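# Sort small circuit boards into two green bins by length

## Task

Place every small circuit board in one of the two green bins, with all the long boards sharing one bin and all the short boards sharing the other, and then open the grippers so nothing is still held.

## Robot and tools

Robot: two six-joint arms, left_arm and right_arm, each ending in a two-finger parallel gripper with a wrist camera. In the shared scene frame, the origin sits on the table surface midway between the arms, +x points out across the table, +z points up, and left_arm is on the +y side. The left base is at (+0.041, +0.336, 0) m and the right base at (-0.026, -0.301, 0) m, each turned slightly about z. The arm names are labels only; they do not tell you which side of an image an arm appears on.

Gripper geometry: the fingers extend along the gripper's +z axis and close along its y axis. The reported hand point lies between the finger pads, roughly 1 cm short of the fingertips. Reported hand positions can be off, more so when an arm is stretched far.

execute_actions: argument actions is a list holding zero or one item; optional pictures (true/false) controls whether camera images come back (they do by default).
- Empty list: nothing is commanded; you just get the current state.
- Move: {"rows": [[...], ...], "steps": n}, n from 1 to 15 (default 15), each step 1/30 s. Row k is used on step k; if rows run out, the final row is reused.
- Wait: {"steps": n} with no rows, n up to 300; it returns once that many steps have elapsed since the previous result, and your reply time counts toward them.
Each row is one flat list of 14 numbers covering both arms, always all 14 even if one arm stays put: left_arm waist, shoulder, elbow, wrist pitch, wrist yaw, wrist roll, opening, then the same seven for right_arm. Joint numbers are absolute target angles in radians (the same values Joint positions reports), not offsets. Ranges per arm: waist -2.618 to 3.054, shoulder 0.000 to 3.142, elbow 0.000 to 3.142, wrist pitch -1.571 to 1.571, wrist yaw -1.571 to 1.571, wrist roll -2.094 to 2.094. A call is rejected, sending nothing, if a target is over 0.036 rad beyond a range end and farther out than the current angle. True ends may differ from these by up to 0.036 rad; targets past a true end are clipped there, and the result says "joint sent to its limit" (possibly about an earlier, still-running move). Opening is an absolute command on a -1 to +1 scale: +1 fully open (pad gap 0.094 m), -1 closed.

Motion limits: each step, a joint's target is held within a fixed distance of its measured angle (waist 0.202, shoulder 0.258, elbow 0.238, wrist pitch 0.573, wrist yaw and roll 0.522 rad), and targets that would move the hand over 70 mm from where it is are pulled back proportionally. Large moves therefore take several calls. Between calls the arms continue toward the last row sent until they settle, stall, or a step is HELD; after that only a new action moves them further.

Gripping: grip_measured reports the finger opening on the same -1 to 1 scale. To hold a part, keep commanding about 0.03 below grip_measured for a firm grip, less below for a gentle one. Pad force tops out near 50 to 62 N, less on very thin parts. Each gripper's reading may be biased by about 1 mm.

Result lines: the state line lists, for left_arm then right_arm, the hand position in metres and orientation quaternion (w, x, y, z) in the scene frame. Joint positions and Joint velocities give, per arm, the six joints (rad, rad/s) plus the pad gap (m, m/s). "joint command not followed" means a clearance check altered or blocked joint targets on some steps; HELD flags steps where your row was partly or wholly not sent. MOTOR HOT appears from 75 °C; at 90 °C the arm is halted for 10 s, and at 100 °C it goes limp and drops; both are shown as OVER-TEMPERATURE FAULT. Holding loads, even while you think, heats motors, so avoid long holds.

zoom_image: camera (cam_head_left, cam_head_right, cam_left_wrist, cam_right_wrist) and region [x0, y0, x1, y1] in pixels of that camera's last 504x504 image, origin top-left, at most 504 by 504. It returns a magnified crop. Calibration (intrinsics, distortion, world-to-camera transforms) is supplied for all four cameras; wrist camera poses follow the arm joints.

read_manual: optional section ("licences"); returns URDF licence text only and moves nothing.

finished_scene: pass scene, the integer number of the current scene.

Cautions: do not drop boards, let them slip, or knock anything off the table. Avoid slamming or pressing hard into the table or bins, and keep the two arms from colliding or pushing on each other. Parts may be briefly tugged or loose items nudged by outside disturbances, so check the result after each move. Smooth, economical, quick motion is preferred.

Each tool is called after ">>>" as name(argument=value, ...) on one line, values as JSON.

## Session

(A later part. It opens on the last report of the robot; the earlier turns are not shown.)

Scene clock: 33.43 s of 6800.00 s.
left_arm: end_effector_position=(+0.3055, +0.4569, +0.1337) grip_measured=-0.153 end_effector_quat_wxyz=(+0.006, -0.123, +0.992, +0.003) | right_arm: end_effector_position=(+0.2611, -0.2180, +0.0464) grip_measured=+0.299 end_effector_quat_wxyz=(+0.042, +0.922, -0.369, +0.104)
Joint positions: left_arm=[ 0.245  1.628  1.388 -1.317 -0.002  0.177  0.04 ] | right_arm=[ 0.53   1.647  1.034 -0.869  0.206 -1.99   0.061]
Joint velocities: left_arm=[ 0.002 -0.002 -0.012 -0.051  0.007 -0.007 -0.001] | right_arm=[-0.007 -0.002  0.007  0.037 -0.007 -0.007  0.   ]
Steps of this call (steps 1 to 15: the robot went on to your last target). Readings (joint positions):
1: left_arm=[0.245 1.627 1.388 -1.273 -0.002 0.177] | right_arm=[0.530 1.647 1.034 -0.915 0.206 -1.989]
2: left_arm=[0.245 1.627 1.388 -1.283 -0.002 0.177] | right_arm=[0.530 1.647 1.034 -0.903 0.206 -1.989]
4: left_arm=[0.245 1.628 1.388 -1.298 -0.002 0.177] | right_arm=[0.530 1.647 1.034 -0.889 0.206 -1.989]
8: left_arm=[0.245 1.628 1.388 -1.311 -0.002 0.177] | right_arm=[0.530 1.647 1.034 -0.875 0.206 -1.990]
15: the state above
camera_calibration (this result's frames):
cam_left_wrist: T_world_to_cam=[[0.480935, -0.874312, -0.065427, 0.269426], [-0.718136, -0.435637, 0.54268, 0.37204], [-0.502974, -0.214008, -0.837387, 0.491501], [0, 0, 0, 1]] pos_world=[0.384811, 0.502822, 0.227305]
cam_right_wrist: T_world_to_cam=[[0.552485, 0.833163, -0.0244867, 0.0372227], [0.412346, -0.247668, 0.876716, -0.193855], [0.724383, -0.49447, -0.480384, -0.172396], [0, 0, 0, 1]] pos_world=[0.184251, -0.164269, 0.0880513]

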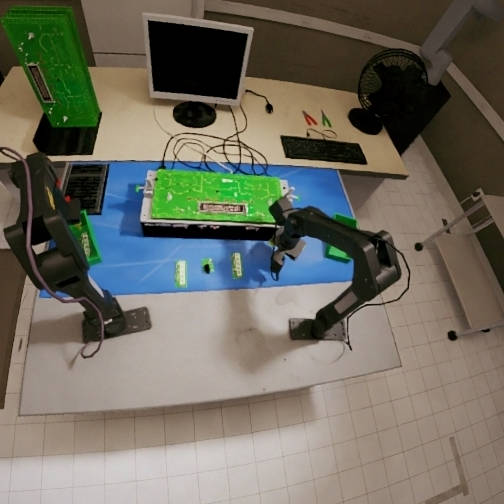

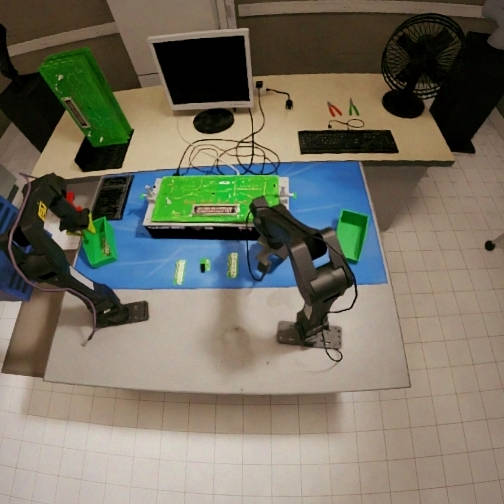

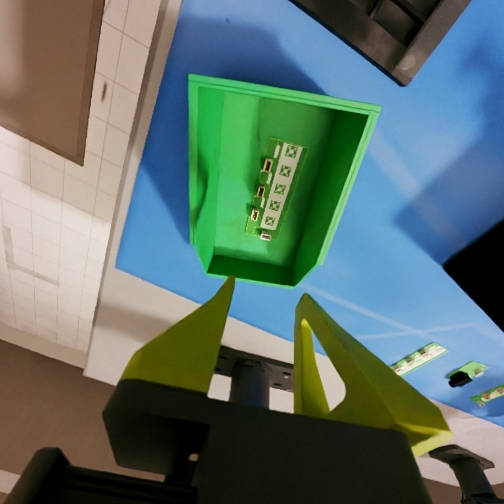

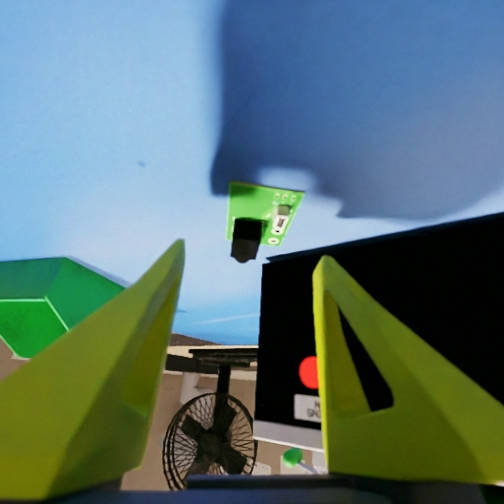

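>>> execute_actions(actions=[{"rows":[[0.25,1.45,1.2,-1.33,0,-0.2,0.3,0.53,1.66,1.015,-0.81,0.21,-2.0,0.3],[0.25,1.45,1.2,-1.33,0,-0.2,0.3,0.53,1.66,1.015,-0.81,0.21,-2.0,0.3],[0.25,1.45,1.2,-1.33,0,-0.2,0.3,0.53,1.66,1.015,-0.81,0.21,-2.0,0.3],[0.25,1.45,1.2,-1.33,0,-0.2,0.3,0.53,1.66,1.015,-0.81,0.21,-2.0,0.3],[-1.111,1.45,1.2,-1.33,0,-0.9,0.3,0.53,1.683,0.99,-0.76,0.21,-2.0,0.3],[-1.111,1.45,1.2,-1.33,0,-0.9,0.3,0.53,1.683,0.99,-0.76,0.21,-2.0,0.3],[-1.111,1.45,1.2,-1.33,0,-0.9,0.3,0.53,1.683,0.99,-0.76,0.21,-2.0,0.3],[-1.111,1.45,1.2,-1.33,0,-0.9,0.3,0.53,1.683,0.99,-0.76,0.21,-2.0,0.3],[-1.111,1.45,1.2,-1.33,0,-0.9,0.3,0.53,1.706,0.965,-0.705,0.21,-2.0,0.3]]}], pictures=false)

>>> execute_actions(actions=[{"steps":12}], pictures=false)

>>> execute_actions(actions=[{"rows":[[-1.111,1.5,1.12,-1.2,0,-0.9,0.3,0.53,1.706,0.965,-0.705,0.21,-2.0,0.3],[-1.111,1.5,1.12,-1.2,0,-0.9,0.3,0.53,1.706,0.965,-0.705,0.21,-2.0,0.3],[-1.111,1.5,1.12,-1.2,0,-0.9,0.3,0.53,1.706,0.965,-0.705,0.21,-2.0,0.3],[-1.111,1.55,1.04,-1.06,0,-0.9,0.3,0.53,1.706,0.965,-0.705,0.21,-2.0,0.3],[-1.111,1.55,1.04,-1.06,0,-0.9,0.3,0.53,1.706,0.965,-0.705,0.21,-2.0,0.3],[-1.111,1.55,1.04,-1.06,0,-0.9,0.3,0.53,1.706,0.965,-0.705,0.21,-2.0,0.3],[-1.111,1.594,0.97,-0.93,0,-0.9,0.3,0.53,1.706,0.965,-0.705,0.21,-2.0,0.3]]}], pictures=false)

>>> execute_actions(actions=[{"steps":10}])

Scene clock: 37.33 s of 6800.00 s.
left_arm: end_effector_position=(+0.2715, +0.2613, +0.1305) grip_measured=+0.297 end_effector_quat_wxyz=(-0.002, -0.235, +0.972, +0.000) | right_arm: end_effector_position=(+0.2640, -0.2170, +0.0186) grip_measured=+0.299 end_effector_quat_wxyz=(+0.041, +0.923, -0.369, +0.105)
Joint positions: left_arm=[-0.497  1.462  1.213 -1.326  0.002 -0.792  0.061] | right_arm=[ 0.53   1.701  0.973 -0.75   0.207 -1.991  0.061]
Joint velocities: left_arm=[-2.068  0.017 -0.007  0.007 -0.007 -0.696  0.   ] | right_arm=[-0.002 -0.012 -0.007 -0.037 -0.007 -0.007 -0.   ]
Steps of this call (steps 1 to 15: the robot went on to your last target; steps 16 to 90: nothing new was sent; then 0.40 s passed at rest; steps 91 to 105: all 15 steps of this action). Readings (joint positions):
91: left_arm=[0.245 1.607 1.360 -1.296 -0.001 0.124] | right_arm=[0.530 1.647 1.032 -0.863 0.206 -1.990]
92: left_arm=[0.245 1.566 1.305 -1.279 -0.001 0.061] | right_arm=[0.530 1.648 1.029 -0.854 0.206 -1.990]
94: left_arm=[0.245 1.493 1.230 -1.315 -0.001 -0.031] | right_arm=[0.530 1.652 1.024 -0.842 0.206 -1.990]
98: left_arm=[0.021 1.462 1.213 -1.335 -0.013 -0.415] | right_arm=[0.530 1.674 1.002 -0.800 0.206 -1.990]
105: the state above

Scene clock: 37.73 s of 6800.00 s.
left_arm: end_effector_position=(+0.1821, +0.1382, +0.1305) grip_measured=+0.297 end_effector_quat_wxyz=(-0.008, +0.029, +1.000, -0.006) | right_arm: end_effector_position=(+0.2640, -0.2170, +0.0186) grip_measured=+0.299 end_effector_quat_wxyz=(+0.041, +0.923, -0.369, +0.105)
Joint positions: left_arm=[-1.12   1.462  1.213 -1.323  0.021 -0.883  0.061] | right_arm=[ 0.53   1.701  0.973 -0.75   0.207 -1.992  0.061]
Joint velocities: left_arm=[ 0.037 -0.002 -0.007 -0.066 -0.022 -0.051  0.001] | right_arm=[-0.002  0.007  0.012 -0.007 -0.007 -0.066 -0.001]
Steps of this call (steps 1 to 12: the robot went on to your last target). Readings (joint positions):
1: left_arm=[-0.571 1.462 1.213 -1.326 0.003 -0.812] | right_arm=[0.530 1.701 0.973 -0.750 0.207 -1.991]
2: left_arm=[-0.645 1.462 1.213 -1.325 0.004 -0.828] | right_arm=[0.530 1.701 0.973 -0.750 0.207 -1.991]
4: left_arm=[-0.793 1.462 1.213 -1.324 0.006 -0.851] | right_arm=[0.530 1.701 0.973 -0.750 0.207 -1.992]
8: left_arm=[-1.067 1.462 1.213 -1.323 0.014 -0.873] | right_arm=[0.530 1.701 0.973 -0.750 0.207 -1.992]
12: the state above

Scene clock: 38.23 s of 6800.00 s.
left_arm: end_effector_position=(+0.1884, +0.1322, +0.0382) grip_measured=+0.297 end_effector_quat_wxyz=(-0.018, +0.024, +0.999, +0.011) | right_arm: end_effector_position=(+0.2640, -0.2170, +0.0186) grip_measured=+0.299 end_effector_quat_wxyz=(+0.041, +0.923, -0.369, +0.105)
Joint positions: left_arm=[-1.118  1.603  0.973 -0.98   0.015 -0.891  0.061] | right_arm=[ 0.53   1.701  0.973 -0.75   0.207 -1.992  0.061]
Joint velocities: left_arm=[-0.012  0.007 -0.012  0.227  0.007 -0.022 -0.   ] | right_arm=[-0.012 -0.007 -0.007  0.007  0.022 -0.051 -0.   ]
Steps of this call (steps 1 to 15: all 15 steps of this action). Readings (joint positions):
1: left_arm=[-1.119 1.463 1.204 -1.309 0.019 -0.885] | right_arm=[0.530 1.701 0.973 -0.750 0.207 -1.992]
2: left_arm=[-1.118 1.464 1.186 -1.286 0.018 -0.886] | right_arm=[0.530 1.701 0.973 -0.750 0.207 -1.992]
4: left_arm=[-1.118 1.483 1.142 -1.243 0.017 -0.889] | right_arm=[0.530 1.701 0.973 -0.750 0.207 -1.992]
8: left_arm=[-1.118 1.556 1.028 -1.099 0.015 -0.890] | right_arm=[0.530 1.701 0.973 -0.750 0.207 -1.992]
15: the state above

Scene clock: 38.57 s of 6800.00 s.
left_arm: end_effector_position=(+0.1930, +0.1259, +0.0380) grip_measured=+0.297 end_effector_quat_wxyz=(-0.009, +0.024, +1.000, -0.001) | right_arm: end_effector_position=(+0.2640, -0.2170, +0.0186) grip_measured=+0.299 end_effector_quat_wxyz=(+0.041, +0.923, -0.369, +0.105)
Joint positions: left_arm=[-1.118  1.603  0.973 -0.948  0.015 -0.892  0.061] | right_arm=[ 0.53   1.701  0.973 -0.75   0.207 -1.992  0.061]
Joint velocities: left_arm=[-0.007 -0.007  0.002  0.081 -0.037  0.022 -0.   ] | right_arm=[ 0.002 -0.007 -0.007  0.037  0.007 -0.037 -0.001]
Steps of this call (steps 1 to 10: the robot went on to your last target). Readings (joint positions):
1: left_arm=[-1.118 1.603 0.973 -0.972 0.015 -0.891] | right_arm=[0.530 1.701 0.973 -0.750 0.207 -1.992]
2: left_arm=[-1.118 1.603 0.973 -0.966 0.015 -0.891] | right_arm=[0.530 1.701 0.973 -0.750 0.207 -1.992]
4: left_arm=[-1.118 1.603 0.973 -0.958 0.015 -0.891] | right_arm=[0.530 1.701 0.973 -0.750 0.207 -1.992]
8: left_arm=[-1.118 1.603 0.973 -0.950 0.015 -0.892] | right_arm=[0.530 1.701 0.973 -0.750 0.207 -1.992]
10: the state above
camera_calibration (this result's frames):
cam_left_wrist: T_world_to_cam=[[0.204887, -0.976556, -0.0660205, 0.0940456], [-0.796651, -0.205569, 0.568409, 0.184093], [-0.568655, -0.0638644, -0.820093, 0.277053], [0, 0, 0, 1]] pos_world=[0.284937, 0.147379, 0.128778]
cam_right_wrist: T_world_to_cam=[[0.550764, 0.834365, -0.0222355, 0.0347007], [0.409847, -0.247141, 0.878036, -0.169616], [0.727106, -0.492704, -0.478079, -0.18773], [0, 0, 0, 1]] pos_world=[0.186905, -0.163367, 0.0599502]

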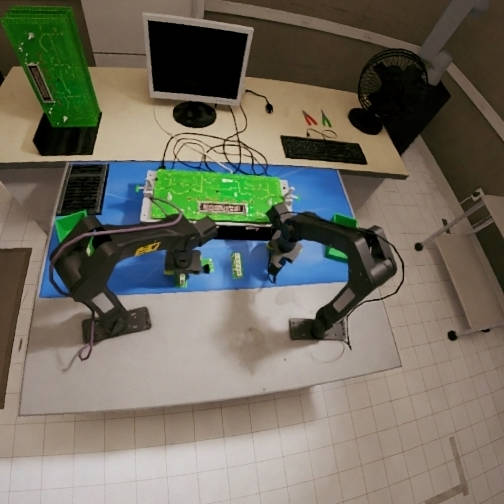

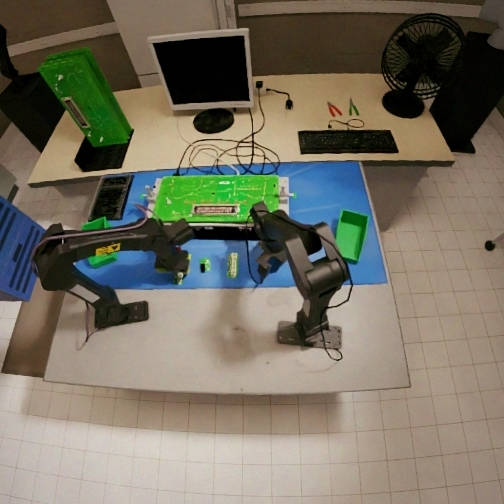

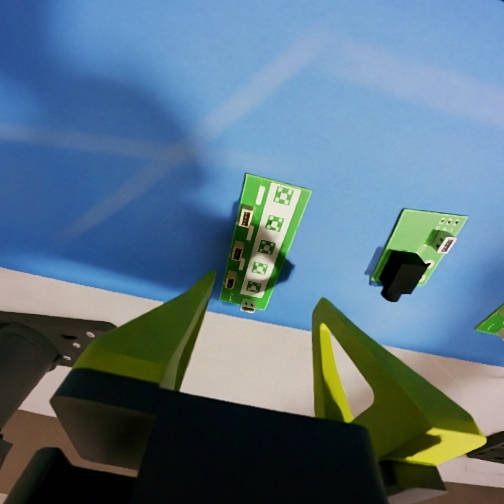

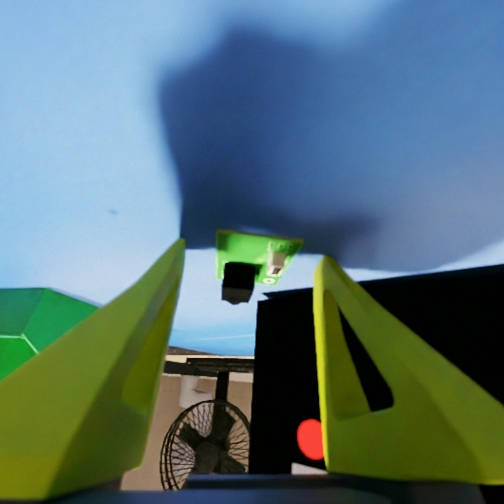

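>>> execute_actions(actions=[{"rows":[[-1.09,1.61,0.95,-0.9,0,-0.93,0.3,0.53,1.703,0.97,-0.74,0.21,-2.0,0],[-1.09,1.61,0.95,-0.9,0,-0.93,0.3,0.53,1.703,0.97,-0.74,0.21,-2.0,-0.1],[-1.09,1.61,0.95,-0.9,0,-0.93,0.3,0.53,1.703,0.97,-0.74,0.21,-2.0,-0.15],[-1.09,1.61,0.95,-0.9,0,-0.93,0.3,0.53,1.703,0.97,-0.74,0.21,-2.0,-0.2],[-1.09,1.625,0.915,-0.85,0,-0.93,0.3,0.53,1.703,0.97,-0.74,0.21,-2.0,-0.25],[-1.09,1.625,0.915,-0.85,0,-0.93,0.3,0.53,1.703,0.97,-0.74,0.21,-2.0,-0.3],[-1.09,1.625,0.915,-0.85,0,-0.93,0.3,0.53,1.703,0.97,-0.74,0.21,-2.0,-0.35],[-1.09,1.625,0.915,-0.85,0,-0.93,0.3,0.53,1.703,0.97,-0.74,0.21,-2.0,-0.41],[-1.09,1.64,0.88,-0.805,0,-0.93,0.3,0.53,1.703,0.97,-0.74,0.21,-2.0,-0.41]]}], pictures=false)

>>> execute_actions(actions=[{"rows":[[-1.09,1.64,0.88,-0.805,0,-0.93,0.3,0.53,1.68,0.99,-0.79,0.21,-2.0,-0.41],[-1.09,1.64,0.88,-0.805,0,-0.93,0.3,0.53,1.68,0.99,-0.79,0.21,-2.0,-0.41],[-1.09,1.64,0.88,-0.805,0,-0.93,0.3,0.53,1.68,0.99,-0.79,0.21,-2.0,-0.41],[-1.09,1.64,0.88,-0.805,0,-0.93,0,0.53,1.63,1.04,-0.89,0.21,-2.0,-0.41],[-1.09,1.64,0.88,-0.805,0,-0.93,-0.1,0.53,1.63,1.04,-0.89,0.21,-2.0,-0.41],[-1.09,1.64,0.88,-0.805,0,-0.93,-0.15,0.53,1.63,1.04,-0.89,0.21,-2.0,-0.41],[-1.09,1.64,0.88,-0.805,0,-0.93,-0.2,0.53,1.59,1.12,-1.03,0.21,-2.0,-0.41],[-1.09,1.64,0.88,-0.805,0,-0.93,-0.25,0.53,1.59,1.12,-1.03,0.21,-2.0,-0.41],[-1.09,1.64,0.88,-0.805,0,-0.93,-0.3,0.53,1.59,1.12,-1.03,0.21,-2.0,-0.41],[-1.09,1.64,0.88,-0.805,0,-0.93,-0.35,0.53,1.55,1.21,-1.18,0.21,-2.0,-0.41],[-1.09,1.64,0.88,-0.805,0,-0.93,-0.4,0.53,1.55,1.21,-1.18,0.21,-2.0,-0.41],[-1.09,1.64,0.88,-0.805,0,-0.93,-0.4,0.53,1.55,1.21,-1.18,0.21,-2.0,-0.41],[-1.09,1.64,0.88,-0.805,0,-0.93,-0.4,0.53,1.52,1.3,-1.33,0.21,-2.0,-0.41]]}], pictures=false)

Scene clock: 42.87 s of 6800.00 s.
left_arm: end_effector_position=(+0.1959, +0.1323, +0.0135) grip_measured=+0.297 end_effector_quat_wxyz=(-0.007, -0.002, +1.000, -0.002) | right_arm: end_effector_position=(+0.2674, -0.2154, +0.0189) grip_measured=-0.407 end_effector_quat_wxyz=(+0.036, +0.922, -0.369, +0.111)
Joint positions: left_arm=[-1.096  1.632  0.895 -0.84   0.014 -0.922  0.061] | right_arm=[ 0.53   1.701  0.973 -0.734  0.206 -1.992  0.028]
Joint velocities: left_arm=[ 0.007 -0.027 -0.007  0.198 -0.037  0.051  0.   ] | right_arm=[ 0.012 -0.007  0.002  0.007  0.037 -0.066 -0.001]
Steps of this call (steps 1 to 30: the robot went on to your last target; steps 31 to 90: nothing new was sent; then 0.80 s passed at rest; steps 91 to 105: all 15 steps of this action). Readings (joint positions):
91: left_arm=[-1.116 1.603 0.973 -0.943 0.016 -0.896] | right_arm=[0.530 1.701 0.973 -0.747 0.206 -1.992]
92: left_arm=[-1.111 1.603 0.973 -0.938 0.016 -0.901] | right_arm=[0.530 1.701 0.973 -0.740 0.206 -1.992]
94: left_arm=[-1.100 1.603 0.973 -0.929 0.015 -0.909] | right_arm=[0.530 1.701 0.973 -0.738 0.206 -1.992]
98: left_arm=[-1.096 1.610 0.942 -0.888 0.014 -0.917] | right_arm=[0.530 1.701 0.973 -0.738 0.206 -1.992]
105: the state above

Scene clock: 43.37 s of 6800.00 s.
left_arm: end_effector_position=(+0.1989, +0.1291, +0.0143) grip_measured=-0.397 end_effector_quat_wxyz=(-0.001, -0.003, +1.000, -0.009) | right_arm: end_effector_position=(+0.2625, -0.2176, +0.1272) grip_measured=-0.408 end_effector_quat_wxyz=(+0.028, +0.921, -0.370, +0.119)
Joint positions: left_arm=[-1.095  1.629  0.896 -0.824  0.012 -0.923  0.028] | right_arm=[ 0.53   1.549  1.258 -1.148  0.207 -1.992  0.028]
Joint velocities: left_arm=[ 0.002  0.017  0.002 -0.007  0.037 -0.022 -0.   ] | right_arm=[-0.002 -0.388  0.686 -0.842  0.066  0.022 -0.001]
Steps of this call (steps 1 to 15: all 15 steps of this action). Readings (joint positions):
1: left_arm=[-1.096 1.632 0.895 -0.839 0.014 -0.922] | right_arm=[0.530 1.700 0.973 -0.735 0.206 -1.992]
2: left_arm=[-1.096 1.632 0.895 -0.836 0.014 -0.922] | right_arm=[0.530 1.698 0.973 -0.736 0.206 -1.992]
4: left_arm=[-1.096 1.632 0.895 -0.832 0.014 -0.922] | right_arm=[0.530 1.695 0.979 -0.756 0.207 -1.992]
8: left_arm=[-1.096 1.632 0.895 -0.824 0.014 -0.922] | right_arm=[0.530 1.651 1.042 -0.879 0.207 -1.992]
15: the state above

>>> execute_actions(actions=[{"rows":[[-1.09,1.62,0.93,-0.87,0,-0.93,0.3,0.53,1.6,1.2,-1.08,0.21,-2.0,0.3],[-1.09,1.62,0.93,-0.87,0,-0.93,0.3,0.53,1.6,1.2,-1.08,0.21,-2.0,0.3],[-1.09,1.62,0.93,-0.87,0,-0.93,0.3,0.53,1.6,1.2,-1.08,0.21,-2.0,0.3],[-1.09,1.62,0.93,-0.87,0,-0.93,0.3,0.53,1.62,1.12,-0.97,0.21,-2.0,0.3],[-1.09,1.62,0.93,-0.87,0,-0.93,0.3,0.53,1.62,1.12,-0.97,0.21,-2.0,0.3],[-1.09,1.62,0.93,-0.87,0,-0.93,0.3,0.53,1.62,1.12,-0.97,0.21,-2.0,0.3],[-1.09,1.62,0.93,-0.87,0,-0.93,0.3,0.53,1.639,1.039,-0.855,0.21,-2.0,0.3]]}], pictures=false)

>>> execute_actions(actions=[{"steps":12}])

Scene clock: 45.40 s of 6800.00 s.
left_arm: end_effector_position=(+0.1964, +0.1326, +0.0157) grip_measured=+0.297 end_effector_quat_wxyz=(-0.007, -0.003, +1.000, -0.000) | right_arm: end_effector_position=(+0.2525, -0.2220, +0.0438) grip_measured=+0.298 end_effector_quat_wxyz=(+0.057, +0.924, -0.367, +0.090)
Joint positions: left_arm=[-1.095  1.629  0.902 -0.851  0.011 -0.923  0.061] | right_arm=[ 0.53   1.652  1.031 -0.902  0.208 -1.992  0.061]
Joint velocities: left_arm=[-0.007 -0.007  0.002  0.051  0.037  0.007  0.   ] | right_arm=[-0.002 -0.002 -0.002  0.198  0.051  0.007 -0.001]
Steps of this call (steps 1 to 30: the robot went on to your last target; steps 31 to 46: nothing new was sent; steps 47 to 61: all 15 steps of this action). Readings (joint positions):
47: left_arm=[-1.095 1.629 0.898 -0.830 0.011 -0.923] | right_arm=[0.530 1.526 1.278 -1.284 0.207 -1.992]
48: left_arm=[-1.095 1.629 0.899 -0.834 0.011 -0.923] | right_arm=[0.530 1.534 1.259 -1.245 0.208 -1.992]
50: left_arm=[-1.095 1.629 0.901 -0.840 0.011 -0.923] | right_arm=[0.530 1.572 1.214 -1.170 0.208 -1.992]
54: left_arm=[-1.095 1.629 0.902 -0.847 0.011 -0.923] | right_arm=[0.530 1.632 1.085 -1.011 0.208 -1.992]
61: the state above

Scene clock: 45.80 s of 6800.00 s.
left_arm: end_effector_position=(+0.1962, +0.1327, +0.0157) grip_measured=+0.297 end_effector_quat_wxyz=(-0.007, -0.003, +1.000, -0.000) | right_arm: end_effector_position=(+0.2599, -0.2189, +0.0444) grip_measured=+0.298 end_effector_quat_wxyz=(+0.046, +0.923, -0.368, +0.101)
Joint positions: left_arm=[-1.095  1.629  0.902 -0.852  0.011 -0.923  0.061] | right_arm=[ 0.53   1.652  1.031 -0.869  0.208 -1.992  0.061]
Joint velocities: left_arm=[ 0.012 -0.002  0.002  0.051  0.022 -0.007 -0.001] | right_arm=[ 0.002 -0.007  0.002 -0.066  0.037  0.037  0.001]
Steps of this call (steps 1 to 12: the robot went on to your last target). Readings (joint positions):
1: left_arm=[-1.095 1.629 0.902 -0.851 0.011 -0.923] | right_arm=[0.530 1.652 1.031 -0.895 0.208 -1.992]
2: left_arm=[-1.095 1.629 0.902 -0.851 0.011 -0.923] | right_arm=[0.530 1.652 1.031 -0.888 0.208 -1.992]
4: left_arm=[-1.095 1.629 0.902 -0.851 0.011 -0.923] | right_arm=[0.530 1.652 1.031 -0.880 0.208 -1.992]
8: left_arm=[-1.095 1.629 0.902 -0.851 0.011 -0.923] | right_arm=[0.530 1.652 1.031 -0.872 0.208 -1.992]
12: the state above
camera_calibration (this result's frames):
cam_left_wrist: T_world_to_cam=[[0.258041, -0.96374, -0.0679688, 0.0864398], [-0.786402, -0.250385, 0.564694, 0.204813], [-0.561236, -0.0922633, -0.822497, 0.263386], [0, 0, 0, 1]] pos_world=[0.286582, 0.158888, 0.106852]
cam_right_wrist: T_world_to_cam=[[0.550549, 0.834149, -0.033021, 0.0396947], [0.419292, -0.242101, 0.874975, -0.192243], [0.721866, -0.495562, -0.483041, -0.172402], [0, 0, 0, 1]] pos_world=[0.183203, -0.16509, 0.0862409]

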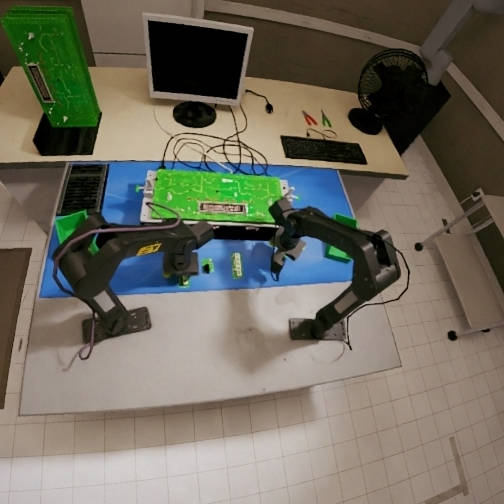

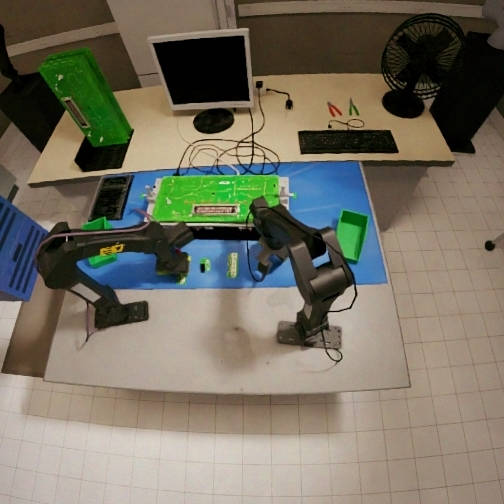

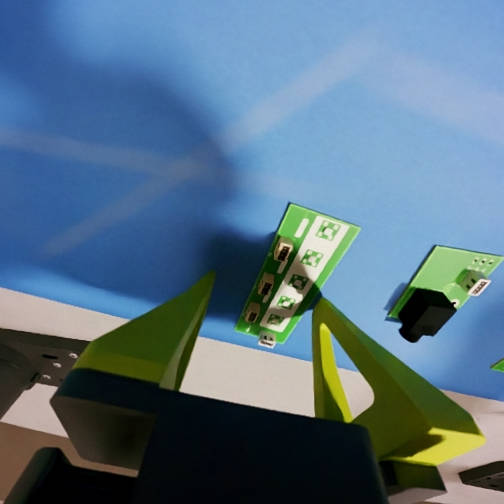

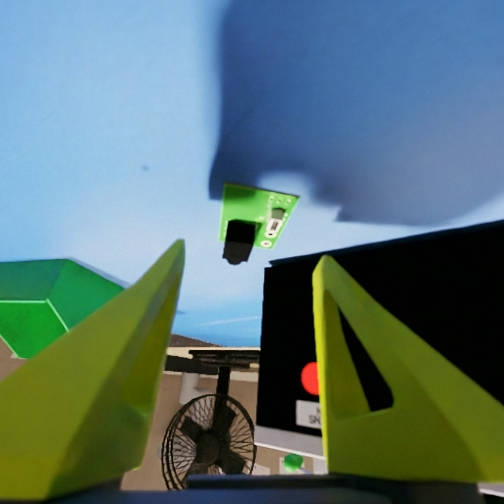

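>>> execute_actions(actions=[{"rows":[[-1.1,1.6,0.98,-0.95,0,-0.88,0.5,0.515,1.68,1.02,-0.82,0.21,-2.0,0.1],[-1.1,1.6,0.98,-0.95,0,-0.88,0.5,0.515,1.68,1.02,-0.82,0.21,-2.0,0.1],[-1.1,1.6,0.98,-0.95,0,-0.88,0.5,0.515,1.68,1.02,-0.82,0.21,-2.0,0.1],[-1.1,1.6,0.98,-0.95,0,-0.88,0.5,0.515,1.68,1.02,-0.82,0.21,-2.0,0.1],[-1.1,1.6,0.98,-0.95,0,-0.88,0.5,0.515,1.71,0.995,-0.77,0.21,-2.0,0.1],[-1.1,1.6,0.98,-0.95,0,-0.88,0.5,0.515,1.71,0.995,-0.77,0.21,-2.0,0.1],[-1.125,1.66,1.02,-0.94,0,-0.88,0.2,0.515,1.71,0.995,-0.77,0.21,-2.0,0.1],[-1.125,1.66,1.02,-0.94,0,-0.88,0.2,0.515,1.71,0.995,-0.77,0.21,-2.0,0.1],[-1.125,1.66,1.02,-0.94,0,-0.88,0.2,0.515,1.71,0.995,-0.77,0.21,-2.0,0.1],[-1.125,1.66,1.02,-0.94,0,-0.88,0.2,0.515,1.739,0.97,-0.74,0.21,-2.0,0.1]]}], pictures=false)

>>> execute_actions(actions=[{"rows":[[-1.125,1.685,0.97,-0.87,0,-0.88,0.2,0.515,1.739,0.97,-0.74,0.21,-2.0,0.1],[-1.125,1.685,0.97,-0.87,0,-0.88,0.2,0.515,1.739,0.97,-0.74,0.21,-2.0,0.1],[-1.125,1.685,0.97,-0.87,0,-0.88,0.2,0.515,1.739,0.97,-0.74,0.21,-2.0,0.1],[-1.125,1.685,0.97,-0.87,0,-0.88,0.2,0.515,1.739,0.97,-0.74,0.21,-2.0,0.1],[-1.125,1.685,0.97,-0.87,0,-0.88,0.2,0.515,1.739,0.97,-0.74,0.21,-2.0,0.1],[-1.125,1.706,0.93,-0.84,0,-0.88,0.2,0.515,1.739,0.97,-0.74,0.21,-2.0,0.1]]}])

Scene clock: 49.60 s of 6800.00 s.
left_arm: end_effector_position=(+0.1994, +0.1181, +0.0317) grip_measured=+0.203 end_effector_quat_wxyz=(-0.006, +0.026, +1.000, -0.001) | right_arm: end_effector_position=(+0.2610, -0.2205, +0.0184) grip_measured=+0.101 end_effector_quat_wxyz=(+0.054, +0.923, -0.370, +0.094)
Joint positions: left_arm=[-1.12   1.649  0.994 -0.922  0.01  -0.888  0.057] | right_arm=[ 0.524  1.716  0.992 -0.788  0.209 -1.992  0.052]
Joint velocities: left_arm=[-0.007 -0.007  0.007 -0.066  0.022 -0.037 -0.001] | right_arm=[-0.017 -0.012  0.007 -0.022 -0.051 -0.007 -0.   ]
Steps of this call (steps 1 to 30: the robot went on to your last target; steps 31 to 90: nothing new was sent; then 0.30 s passed at rest; steps 91 to 105: all 15 steps of this action). Readings (joint positions):
91: left_arm=[-1.095 1.629 0.908 -0.864 0.011 -0.918] | right_arm=[0.529 1.654 1.031 -0.866 0.208 -1.992]
92: left_arm=[-1.095 1.628 0.920 -0.883 0.011 -0.912] | right_arm=[0.528 1.659 1.031 -0.859 0.208 -1.992]
94: left_arm=[-1.095 1.623 0.943 -0.901 0.011 -0.903] | right_arm=[0.525 1.671 1.031 -0.848 0.208 -1.992]
98: left_arm=[-1.103 1.628 0.974 -0.921 0.010 -0.894] | right_arm=[0.524 1.701 1.008 -0.806 0.208 -1.992]
105: the state above

Scene clock: 50.10 s of 6800.00 s.
left_arm: end_effector_position=(+0.1985, +0.1193, +0.0135) grip_measured=+0.202 end_effector_quat_wxyz=(-0.010, +0.027, +1.000, +0.005) | right_arm: end_effector_position=(+0.2610, -0.2205, +0.0184) grip_measured=+0.101 end_effector_quat_wxyz=(+0.054, +0.923, -0.370, +0.094)
Joint positions: left_arm=[-1.12   1.688  0.957 -0.86   0.009 -0.887  0.056] | right_arm=[ 0.524  1.716  0.992 -0.788  0.209 -1.992  0.052]
Joint velocities: left_arm=[ 0.002  0.002  0.007  0.007 -0.007 -0.022 -0.   ] | right_arm=[-0.027  0.002 -0.012  0.022 -0.007  0.051  0.001]
Steps of this call (steps 1 to 15: all 15 steps of this action). Readings (joint positions):
1: left_arm=[-1.120 1.651 0.994 -0.919 0.010 -0.888] | right_arm=[0.524 1.716 0.992 -0.788 0.209 -1.992]
2: left_arm=[-1.120 1.656 0.994 -0.913 0.010 -0.888] | right_arm=[0.524 1.716 0.992 -0.788 0.209 -1.992]
4: left_arm=[-1.120 1.668 0.994 -0.901 0.010 -0.888] | right_arm=[0.524 1.716 0.992 -0.788 0.209 -1.992]
8: left_arm=[-1.120 1.683 0.967 -0.869 0.010 -0.887] | right_arm=[0.524 1.716 0.992 -0.788 0.209 -1.992]
15: the state above
camera_calibration (this result's frames):
cam_left_wrist: T_world_to_cam=[[0.197946, -0.977009, -0.0791917, 0.0864941], [-0.796917, -0.207446, 0.567354, 0.201364], [-0.570738, -0.0491964, -0.819657, 0.258318], [0, 0, 0, 1]] pos_world=[0.290781, 0.138986, 0.104337]
cam_right_wrist: T_world_to_cam=[[0.554217, 0.830739, -0.0521224, 0.0382115], [0.435458, -0.236004, 0.868722, -0.173161], [0.70938, -0.504157, -0.49255, -0.184962], [0, 0, 0, 1]] pos_world=[0.185436, -0.165861, 0.0613177]

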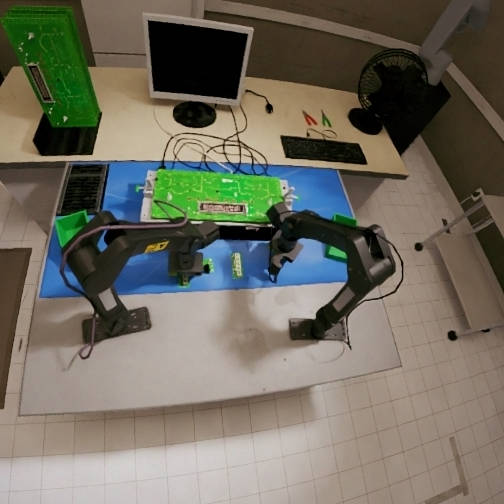

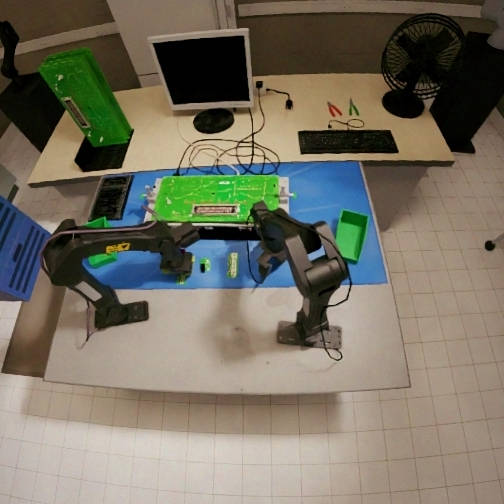

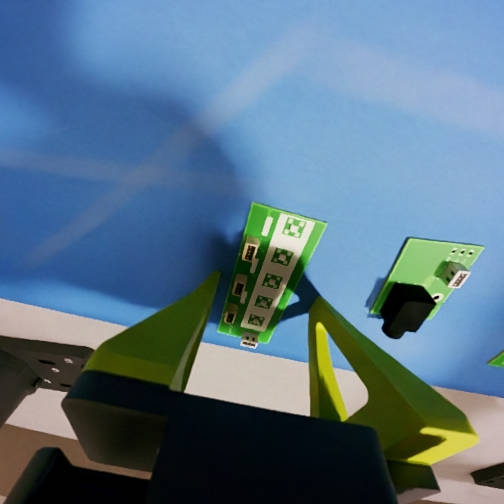

